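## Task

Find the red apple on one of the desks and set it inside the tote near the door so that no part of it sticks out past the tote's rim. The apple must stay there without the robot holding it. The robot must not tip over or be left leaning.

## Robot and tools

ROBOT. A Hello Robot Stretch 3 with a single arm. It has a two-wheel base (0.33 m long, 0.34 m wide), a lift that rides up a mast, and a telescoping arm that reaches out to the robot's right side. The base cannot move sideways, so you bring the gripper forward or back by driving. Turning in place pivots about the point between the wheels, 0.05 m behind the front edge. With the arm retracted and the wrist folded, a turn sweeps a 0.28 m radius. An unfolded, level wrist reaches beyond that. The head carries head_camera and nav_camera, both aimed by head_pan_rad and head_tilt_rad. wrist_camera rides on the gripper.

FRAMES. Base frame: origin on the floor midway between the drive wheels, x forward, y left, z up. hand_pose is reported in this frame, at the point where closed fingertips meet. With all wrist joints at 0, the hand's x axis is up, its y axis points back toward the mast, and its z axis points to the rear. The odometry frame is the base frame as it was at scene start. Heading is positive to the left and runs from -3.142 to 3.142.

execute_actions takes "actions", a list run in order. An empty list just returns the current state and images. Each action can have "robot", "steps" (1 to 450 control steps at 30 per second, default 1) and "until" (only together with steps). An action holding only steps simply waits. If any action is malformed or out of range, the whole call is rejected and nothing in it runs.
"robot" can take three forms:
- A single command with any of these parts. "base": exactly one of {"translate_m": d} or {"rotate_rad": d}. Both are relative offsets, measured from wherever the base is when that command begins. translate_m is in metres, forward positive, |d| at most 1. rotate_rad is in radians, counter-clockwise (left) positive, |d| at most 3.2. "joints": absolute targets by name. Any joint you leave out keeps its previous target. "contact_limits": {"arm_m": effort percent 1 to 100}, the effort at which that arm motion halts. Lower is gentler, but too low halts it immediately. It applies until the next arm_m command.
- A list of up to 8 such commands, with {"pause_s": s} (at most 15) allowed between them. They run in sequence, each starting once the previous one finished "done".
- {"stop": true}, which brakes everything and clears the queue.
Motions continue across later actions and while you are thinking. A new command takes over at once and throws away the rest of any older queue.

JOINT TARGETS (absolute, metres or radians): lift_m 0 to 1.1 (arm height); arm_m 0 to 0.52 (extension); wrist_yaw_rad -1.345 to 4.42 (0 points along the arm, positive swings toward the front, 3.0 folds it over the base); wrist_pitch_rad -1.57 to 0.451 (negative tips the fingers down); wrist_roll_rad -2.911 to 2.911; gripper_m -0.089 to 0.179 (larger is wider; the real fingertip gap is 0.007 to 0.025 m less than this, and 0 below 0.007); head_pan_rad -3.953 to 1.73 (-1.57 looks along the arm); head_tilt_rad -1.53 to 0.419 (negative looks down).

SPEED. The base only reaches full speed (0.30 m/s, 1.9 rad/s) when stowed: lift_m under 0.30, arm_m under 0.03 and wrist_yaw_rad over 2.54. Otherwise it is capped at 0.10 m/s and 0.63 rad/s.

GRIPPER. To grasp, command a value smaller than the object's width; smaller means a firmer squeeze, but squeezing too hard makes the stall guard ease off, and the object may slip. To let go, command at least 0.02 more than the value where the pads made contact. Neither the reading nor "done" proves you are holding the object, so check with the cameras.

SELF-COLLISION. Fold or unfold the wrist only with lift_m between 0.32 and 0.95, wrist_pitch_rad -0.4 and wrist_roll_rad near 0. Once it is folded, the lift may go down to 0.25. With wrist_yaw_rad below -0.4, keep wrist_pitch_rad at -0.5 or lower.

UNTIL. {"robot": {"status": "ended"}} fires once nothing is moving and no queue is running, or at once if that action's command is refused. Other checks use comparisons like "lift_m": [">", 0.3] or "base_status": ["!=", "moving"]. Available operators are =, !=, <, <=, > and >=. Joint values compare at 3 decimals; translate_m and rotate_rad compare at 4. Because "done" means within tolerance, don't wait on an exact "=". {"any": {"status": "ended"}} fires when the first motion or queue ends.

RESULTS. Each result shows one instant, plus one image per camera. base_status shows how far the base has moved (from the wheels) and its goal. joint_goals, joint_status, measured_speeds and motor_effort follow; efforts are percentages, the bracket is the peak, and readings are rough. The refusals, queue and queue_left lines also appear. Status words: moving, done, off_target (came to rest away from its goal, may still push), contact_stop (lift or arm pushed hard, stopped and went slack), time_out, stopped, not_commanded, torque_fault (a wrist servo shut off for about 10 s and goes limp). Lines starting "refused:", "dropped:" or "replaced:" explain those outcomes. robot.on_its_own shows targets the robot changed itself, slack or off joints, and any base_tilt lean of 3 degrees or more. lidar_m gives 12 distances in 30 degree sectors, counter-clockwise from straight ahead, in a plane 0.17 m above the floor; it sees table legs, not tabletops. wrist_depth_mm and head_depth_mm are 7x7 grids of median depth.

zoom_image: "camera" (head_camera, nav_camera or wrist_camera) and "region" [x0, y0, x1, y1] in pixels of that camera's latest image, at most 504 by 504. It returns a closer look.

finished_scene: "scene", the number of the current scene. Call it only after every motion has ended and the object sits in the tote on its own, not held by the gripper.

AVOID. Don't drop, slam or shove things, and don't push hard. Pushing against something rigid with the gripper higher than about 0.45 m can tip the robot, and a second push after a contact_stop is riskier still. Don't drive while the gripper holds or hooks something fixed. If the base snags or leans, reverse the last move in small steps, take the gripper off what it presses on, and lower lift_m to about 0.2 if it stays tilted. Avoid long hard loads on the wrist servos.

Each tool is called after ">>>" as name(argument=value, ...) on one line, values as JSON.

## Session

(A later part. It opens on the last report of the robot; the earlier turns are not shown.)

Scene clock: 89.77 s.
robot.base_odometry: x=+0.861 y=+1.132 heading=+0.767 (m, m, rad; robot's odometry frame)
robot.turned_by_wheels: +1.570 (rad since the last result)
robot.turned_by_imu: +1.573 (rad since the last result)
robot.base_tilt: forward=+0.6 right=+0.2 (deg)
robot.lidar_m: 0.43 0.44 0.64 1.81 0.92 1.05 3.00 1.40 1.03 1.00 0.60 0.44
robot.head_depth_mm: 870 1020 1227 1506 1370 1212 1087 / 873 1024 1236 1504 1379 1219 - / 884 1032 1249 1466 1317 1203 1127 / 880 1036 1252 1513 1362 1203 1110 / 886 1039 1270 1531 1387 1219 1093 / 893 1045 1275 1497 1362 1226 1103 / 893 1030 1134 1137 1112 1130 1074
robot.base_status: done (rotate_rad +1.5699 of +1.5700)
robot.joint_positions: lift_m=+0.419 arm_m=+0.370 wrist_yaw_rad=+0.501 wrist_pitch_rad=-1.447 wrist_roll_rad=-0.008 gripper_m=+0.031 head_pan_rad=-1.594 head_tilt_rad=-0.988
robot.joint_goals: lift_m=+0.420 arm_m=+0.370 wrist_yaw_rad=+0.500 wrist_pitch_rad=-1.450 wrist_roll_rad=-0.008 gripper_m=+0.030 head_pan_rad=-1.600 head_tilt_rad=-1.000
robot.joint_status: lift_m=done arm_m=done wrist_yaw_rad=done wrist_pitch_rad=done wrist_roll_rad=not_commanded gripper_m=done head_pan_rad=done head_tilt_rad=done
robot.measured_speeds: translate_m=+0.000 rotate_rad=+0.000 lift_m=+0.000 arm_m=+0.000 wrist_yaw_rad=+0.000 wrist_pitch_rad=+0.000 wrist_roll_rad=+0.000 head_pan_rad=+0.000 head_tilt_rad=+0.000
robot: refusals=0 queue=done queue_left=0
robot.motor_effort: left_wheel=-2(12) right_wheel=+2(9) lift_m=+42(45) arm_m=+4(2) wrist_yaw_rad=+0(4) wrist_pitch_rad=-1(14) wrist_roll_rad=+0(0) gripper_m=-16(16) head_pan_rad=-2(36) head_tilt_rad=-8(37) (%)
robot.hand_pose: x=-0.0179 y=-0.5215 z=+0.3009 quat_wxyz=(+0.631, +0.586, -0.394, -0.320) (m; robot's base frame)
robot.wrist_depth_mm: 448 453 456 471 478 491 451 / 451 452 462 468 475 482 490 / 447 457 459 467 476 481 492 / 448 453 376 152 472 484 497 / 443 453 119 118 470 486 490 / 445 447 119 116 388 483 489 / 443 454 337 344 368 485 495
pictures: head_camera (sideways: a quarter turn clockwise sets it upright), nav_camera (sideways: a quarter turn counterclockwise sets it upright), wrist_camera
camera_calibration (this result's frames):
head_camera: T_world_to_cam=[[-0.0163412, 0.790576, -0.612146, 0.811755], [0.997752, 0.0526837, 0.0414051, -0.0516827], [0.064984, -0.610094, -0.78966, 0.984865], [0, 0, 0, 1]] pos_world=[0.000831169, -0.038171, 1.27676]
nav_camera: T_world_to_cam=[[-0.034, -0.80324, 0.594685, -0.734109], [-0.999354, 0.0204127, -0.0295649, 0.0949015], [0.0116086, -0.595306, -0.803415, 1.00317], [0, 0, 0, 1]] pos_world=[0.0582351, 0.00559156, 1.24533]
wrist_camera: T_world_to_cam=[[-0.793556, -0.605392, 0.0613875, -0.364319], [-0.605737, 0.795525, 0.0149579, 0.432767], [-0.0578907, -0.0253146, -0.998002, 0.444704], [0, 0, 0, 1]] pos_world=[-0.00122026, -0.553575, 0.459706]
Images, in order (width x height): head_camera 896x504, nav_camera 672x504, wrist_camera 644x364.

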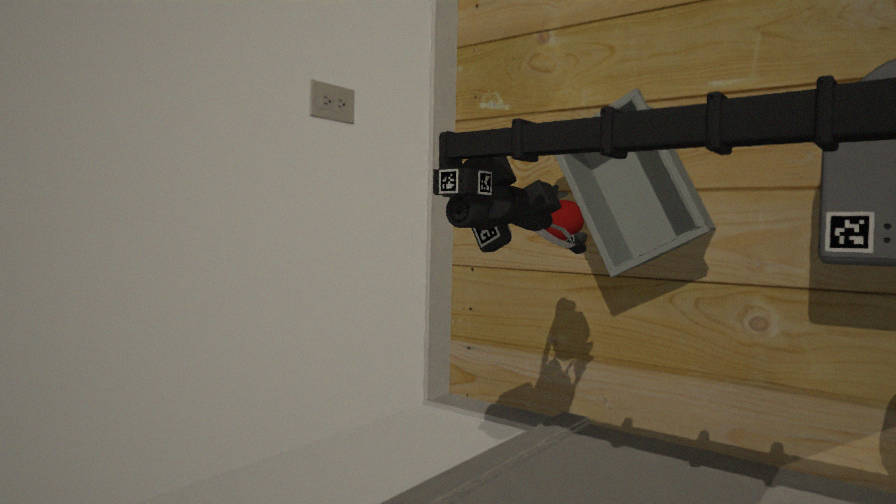

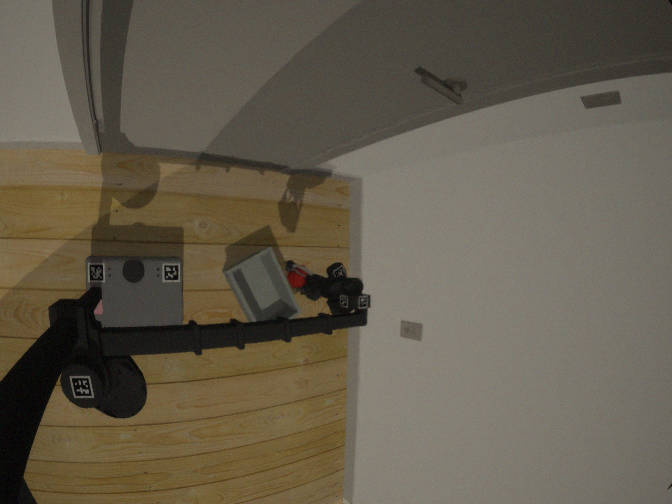

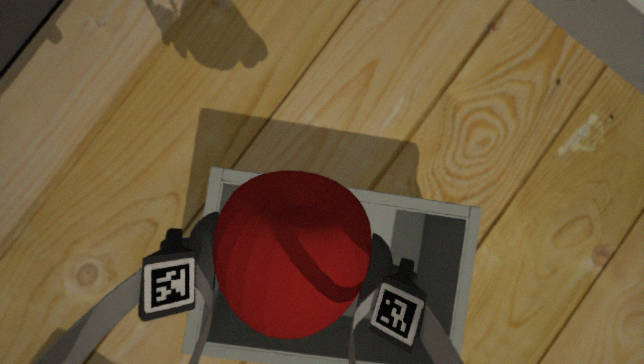

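>>> execute_actions(actions=[{"robot":[{"base":{"translate_m":-0.05},"joints":{"arm_m":0.34,"lift_m":0.3}}],"steps":450,"until":{"robot":{"status":"ended"}}}])

Scene clock: 91.83 s.
robot.base_odometry: x=+0.825 y=+1.097 heading=+0.767 (m, m, rad; robot's odometry frame)
robot.turned_by_wheels: +0.000 (rad since the last result)
robot.turned_by_imu: +0.000 (rad since the last result)
robot.base_tilt: forward=+0.7 right=+0.2 (deg)
robot.lidar_m: 0.48 0.50 0.71 2.01 0.92 1.05 2.96 1.40 1.03 0.47 0.67 0.49
robot.head_depth_mm: 872 1017 1231 1498 1364 1211 1088 / 878 1027 1233 1511 1378 1222 1104 / 879 1034 1248 1517 1319 1198 1130 / 883 1035 1257 1527 1379 1201 1114 / 888 1041 1264 1530 1386 1224 1097 / 894 1045 1273 1516 1386 1227 1098 / 897 1051 1204 1270 1243 1193 1100
robot.base_status: done (translate_m -0.0500 of -0.0500)
robot.joint_positions: lift_m=+0.300 arm_m=+0.340 wrist_yaw_rad=+0.501 wrist_pitch_rad=-1.449 wrist_roll_rad=-0.008 gripper_m=+0.031 head_pan_rad=-1.594 head_tilt_rad=-0.988
robot.joint_goals: lift_m=+0.300 arm_m=+0.340 wrist_yaw_rad=+0.500 wrist_pitch_rad=-1.450 wrist_roll_rad=-0.008 gripper_m=+0.030 head_pan_rad=-1.600 head_tilt_rad=-1.000
robot.joint_status: lift_m=done arm_m=done wrist_yaw_rad=done wrist_pitch_rad=done wrist_roll_rad=not_commanded gripper_m=done head_pan_rad=done head_tilt_rad=done
robot.measured_speeds: translate_m=+0.000 rotate_rad=+0.000 lift_m=+0.000 arm_m=+0.000 wrist_yaw_rad=+0.000 wrist_pitch_rad=+0.000 wrist_roll_rad=+0.000 head_pan_rad=+0.000 head_tilt_rad=+0.000
robot: refusals=0 queue=done queue_left=0
robot.motor_effort: left_wheel=-2(6) right_wheel=+2(4) lift_m=+17(42) arm_m=-5(7) wrist_yaw_rad=-1(1) wrist_pitch_rad=-1(1) wrist_roll_rad=+0(0) gripper_m=-15(16) head_pan_rad=-2(3) head_tilt_rad=-8(8) (%)
robot.hand_pose: x=-0.0181 y=-0.4918 z=+0.1819 quat_wxyz=(+0.631, +0.586, -0.394, -0.321) (m; robot's base frame)
robot.wrist_depth_mm: 332 333 340 347 354 357 364 / 330 334 338 345 353 358 365 / 330 248 288 239 244 355 365 / 330 245 334 152 346 254 366 / 329 235 119 118 347 265 362 / 330 215 118 116 320 260 364 / 328 228 241 250 276 263 362
pictures: head_camera (sideways: a quarter turn clockwise sets it upright), nav_camera (sideways: a quarter turn counterclockwise sets it upright), wrist_camera
camera_calibration (this result's frames):
head_camera: T_world_to_cam=[[-0.0163411, 0.790576, -0.612146, 0.811755], [0.997753, 0.0526835, 0.0414051, -0.0516827], [0.0649839, -0.610094, -0.78966, 0.984865], [0, 0, 0, 1]] pos_world=[0.000831164, -0.038171, 1.27676]
nav_camera: T_world_to_cam=[[-0.0340001, -0.80324, 0.594685, -0.734109], [-0.999354, 0.0204128, -0.0295649, 0.0949015], [0.0116085, -0.595306, -0.803415, 1.00317], [0, 0, 0, 1]] pos_world=[0.0582351, 0.00559156, 1.24533]
wrist_camera: T_world_to_cam=[[-0.793513, -0.605472, 0.0611643, -0.339184], [-0.605725, 0.795505, 0.0164321, 0.410533], [-0.0586056, -0.0240097, -0.997992, 0.327384], [0, 0, 0, 1]] pos_world=[-0.00129083, -0.524087, 0.340727]
Images, in order (width x height): head_camera 896x504, nav_camera 672x504, wrist_camera 644x364.

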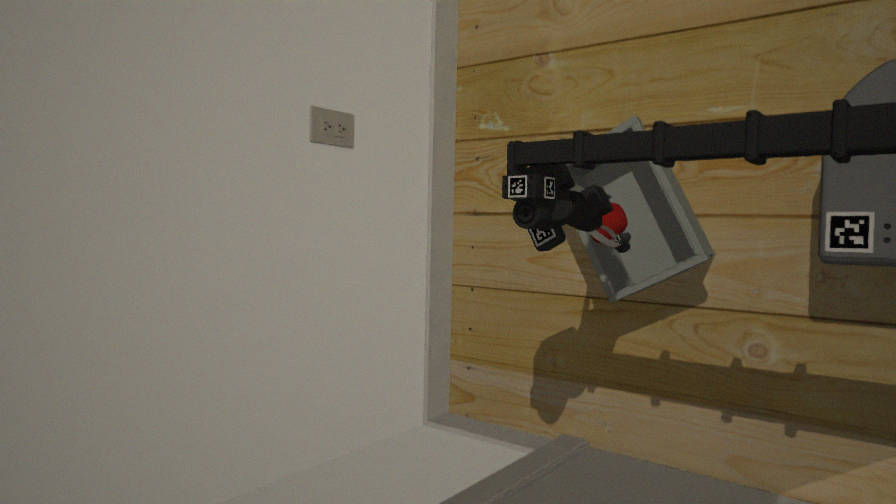

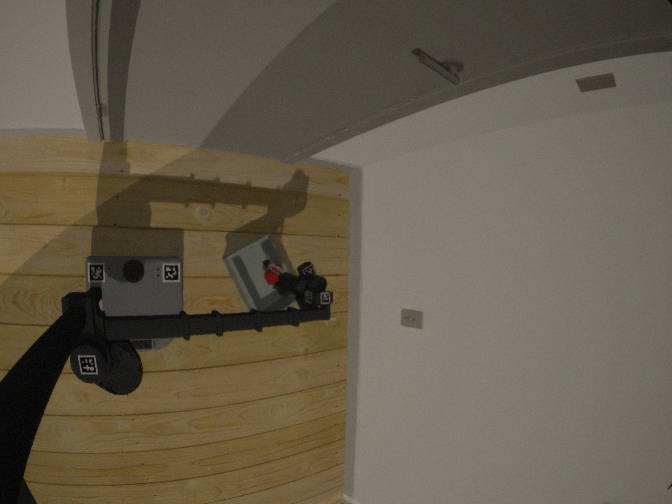

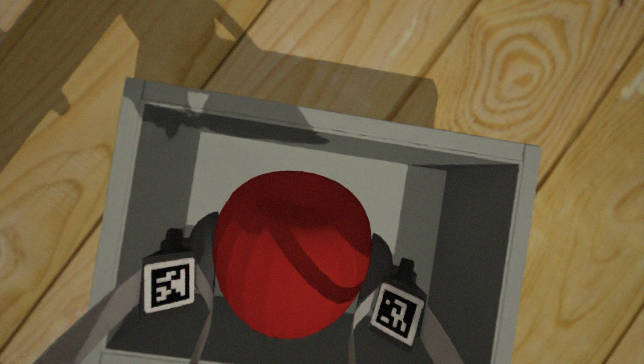

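Apple bottom depth ~0.19, floor 0.34.

>>> execute_actions(actions=[{"robot":[{"joints":{"lift_m":0.16}},{"joints":{"gripper_m":0.13}},{"joints":{"lift_m":0.3}}],"steps":450,"until":{"robot":{"status":"ended"}}}])

Scene clock: 99.13 s.
robot.base_odometry: x=+0.825 y=+1.097 heading=+0.767 (m, m, rad; robot's odometry frame)
robot.turned_by_wheels: +0.000 (rad since the last result)
robot.turned_by_imu: +0.001 (rad since the last result)
robot.base_tilt: forward=+0.6 right=+0.3 (deg)
robot.lidar_m: 0.48 0.50 0.71 2.01 0.92 1.05 2.96 1.40 1.03 1.00 0.67 0.49
robot.head_depth_mm: 870 1022 1225 1498 1366 1210 1086 / 875 1021 1229 1512 1375 1213 1103 / 879 1031 1246 1512 - 1197 1123 / 883 1036 1255 1516 1384 1200 1112 / 888 1039 1271 1526 1395 1225 1098 / 889 1048 1275 1514 1395 1224 1098 / 897 1052 1210 1275 1247 1191 1106
robot.base_status: done (translate_m -0.0500 of -0.0500)
robot.joint_positions: lift_m=+0.299 arm_m=+0.340 wrist_yaw_rad=+0.501 wrist_pitch_rad=-1.449 wrist_roll_rad=-0.008 gripper_m=+0.130 head_pan_rad=-1.594 head_tilt_rad=-0.988
robot.joint_goals: lift_m=+0.300 arm_m=+0.340 wrist_yaw_rad=+0.500 wrist_pitch_rad=-1.450 wrist_roll_rad=-0.008 gripper_m=+0.130 head_pan_rad=-1.600 head_tilt_rad=-1.000
robot.joint_status: lift_m=done arm_m=done wrist_yaw_rad=done wrist_pitch_rad=done wrist_roll_rad=not_commanded gripper_m=done head_pan_rad=done head_tilt_rad=done
robot.measured_speeds: translate_m=+0.000 rotate_rad=+0.000 lift_m=+0.000 arm_m=+0.000 wrist_yaw_rad=+0.000 wrist_pitch_rad=+0.000 wrist_roll_rad=+0.000 head_pan_rad=+0.000 head_tilt_rad=+0.000
robot: refusals=0 queue=done queue_left=0
robot.motor_effort: left_wheel=-2(2) right_wheel=+2(2) lift_m=+40(40) arm_m=-5(5) wrist_yaw_rad=+0(1) wrist_pitch_rad=+0(0) wrist_roll_rad=+0(0) gripper_m=-1(81) head_pan_rad=-3(3) head_tilt_rad=-8(7) (%)
robot.hand_pose: x=-0.0181 y=-0.4918 z=+0.1809 quat_wxyz=(+0.631, +0.586, -0.394, -0.321) (m; robot's base frame)
robot.wrist_depth_mm: 329 335 341 345 351 357 364 / 330 333 337 346 350 357 363 / 328 248 284 240 242 355 364 / 327 242 335 340 348 255 363 / 331 284 337 289 347 266 360 / 328 299 335 343 346 250 364 / 327 223 254 278 288 356 362
pictures: head_camera (sideways: a quarter turn clockwise sets it upright), nav_camera (sideways: a quarter turn counterclockwise sets it upright), wrist_camera
camera_calibration (this result's frames):
head_camera: T_world_to_cam=[[-0.0163412, 0.790576, -0.612146, 0.811755], [0.997752, 0.0526837, 0.0414051, -0.0516827], [0.064984, -0.610094, -0.78966, 0.984865], [0, 0, 0, 1]] pos_world=[0.000831169, -0.038171, 1.27676]
nav_camera: T_world_to_cam=[[-0.034, -0.80324, 0.594685, -0.734109], [-0.999354, 0.0204127, -0.0295649, 0.0949015], [0.0116086, -0.595306, -0.803415, 1.00317], [0, 0, 0, 1]] pos_world=[0.0582351, 0.00559156, 1.24533]
wrist_camera: T_world_to_cam=[[-0.793513, -0.605472, 0.0611597, -0.339117], [-0.605724, 0.795505, 0.0164624, 0.410533], [-0.0586203, -0.0239828, -0.997992, 0.326368], [0, 0, 0, 1]] pos_world=[-0.00129232, -0.524079, 0.339695]
Images, in order (width x height): head_camera 896x504, nav_camera 672x504, wrist_camera 644x364.

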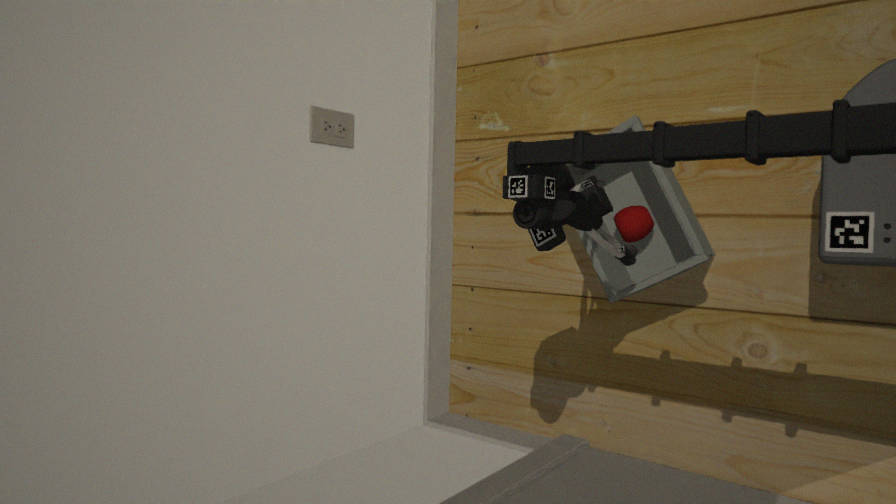

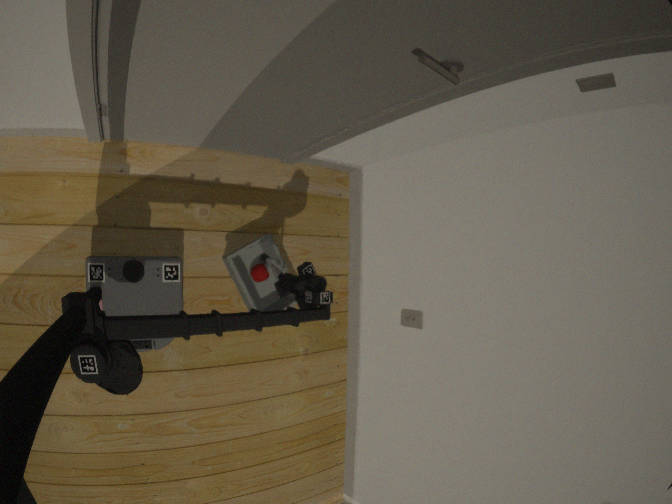

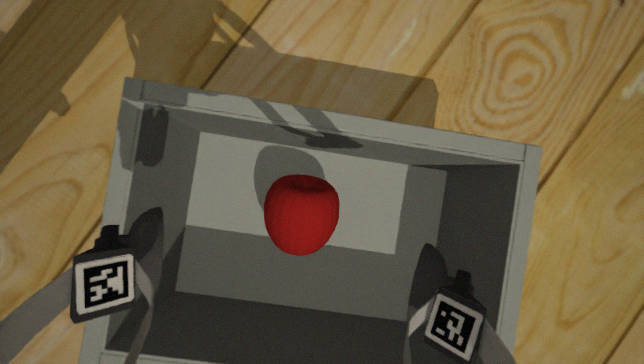

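>>> finished_scene(scene=2)

The scene is finished: the task was done.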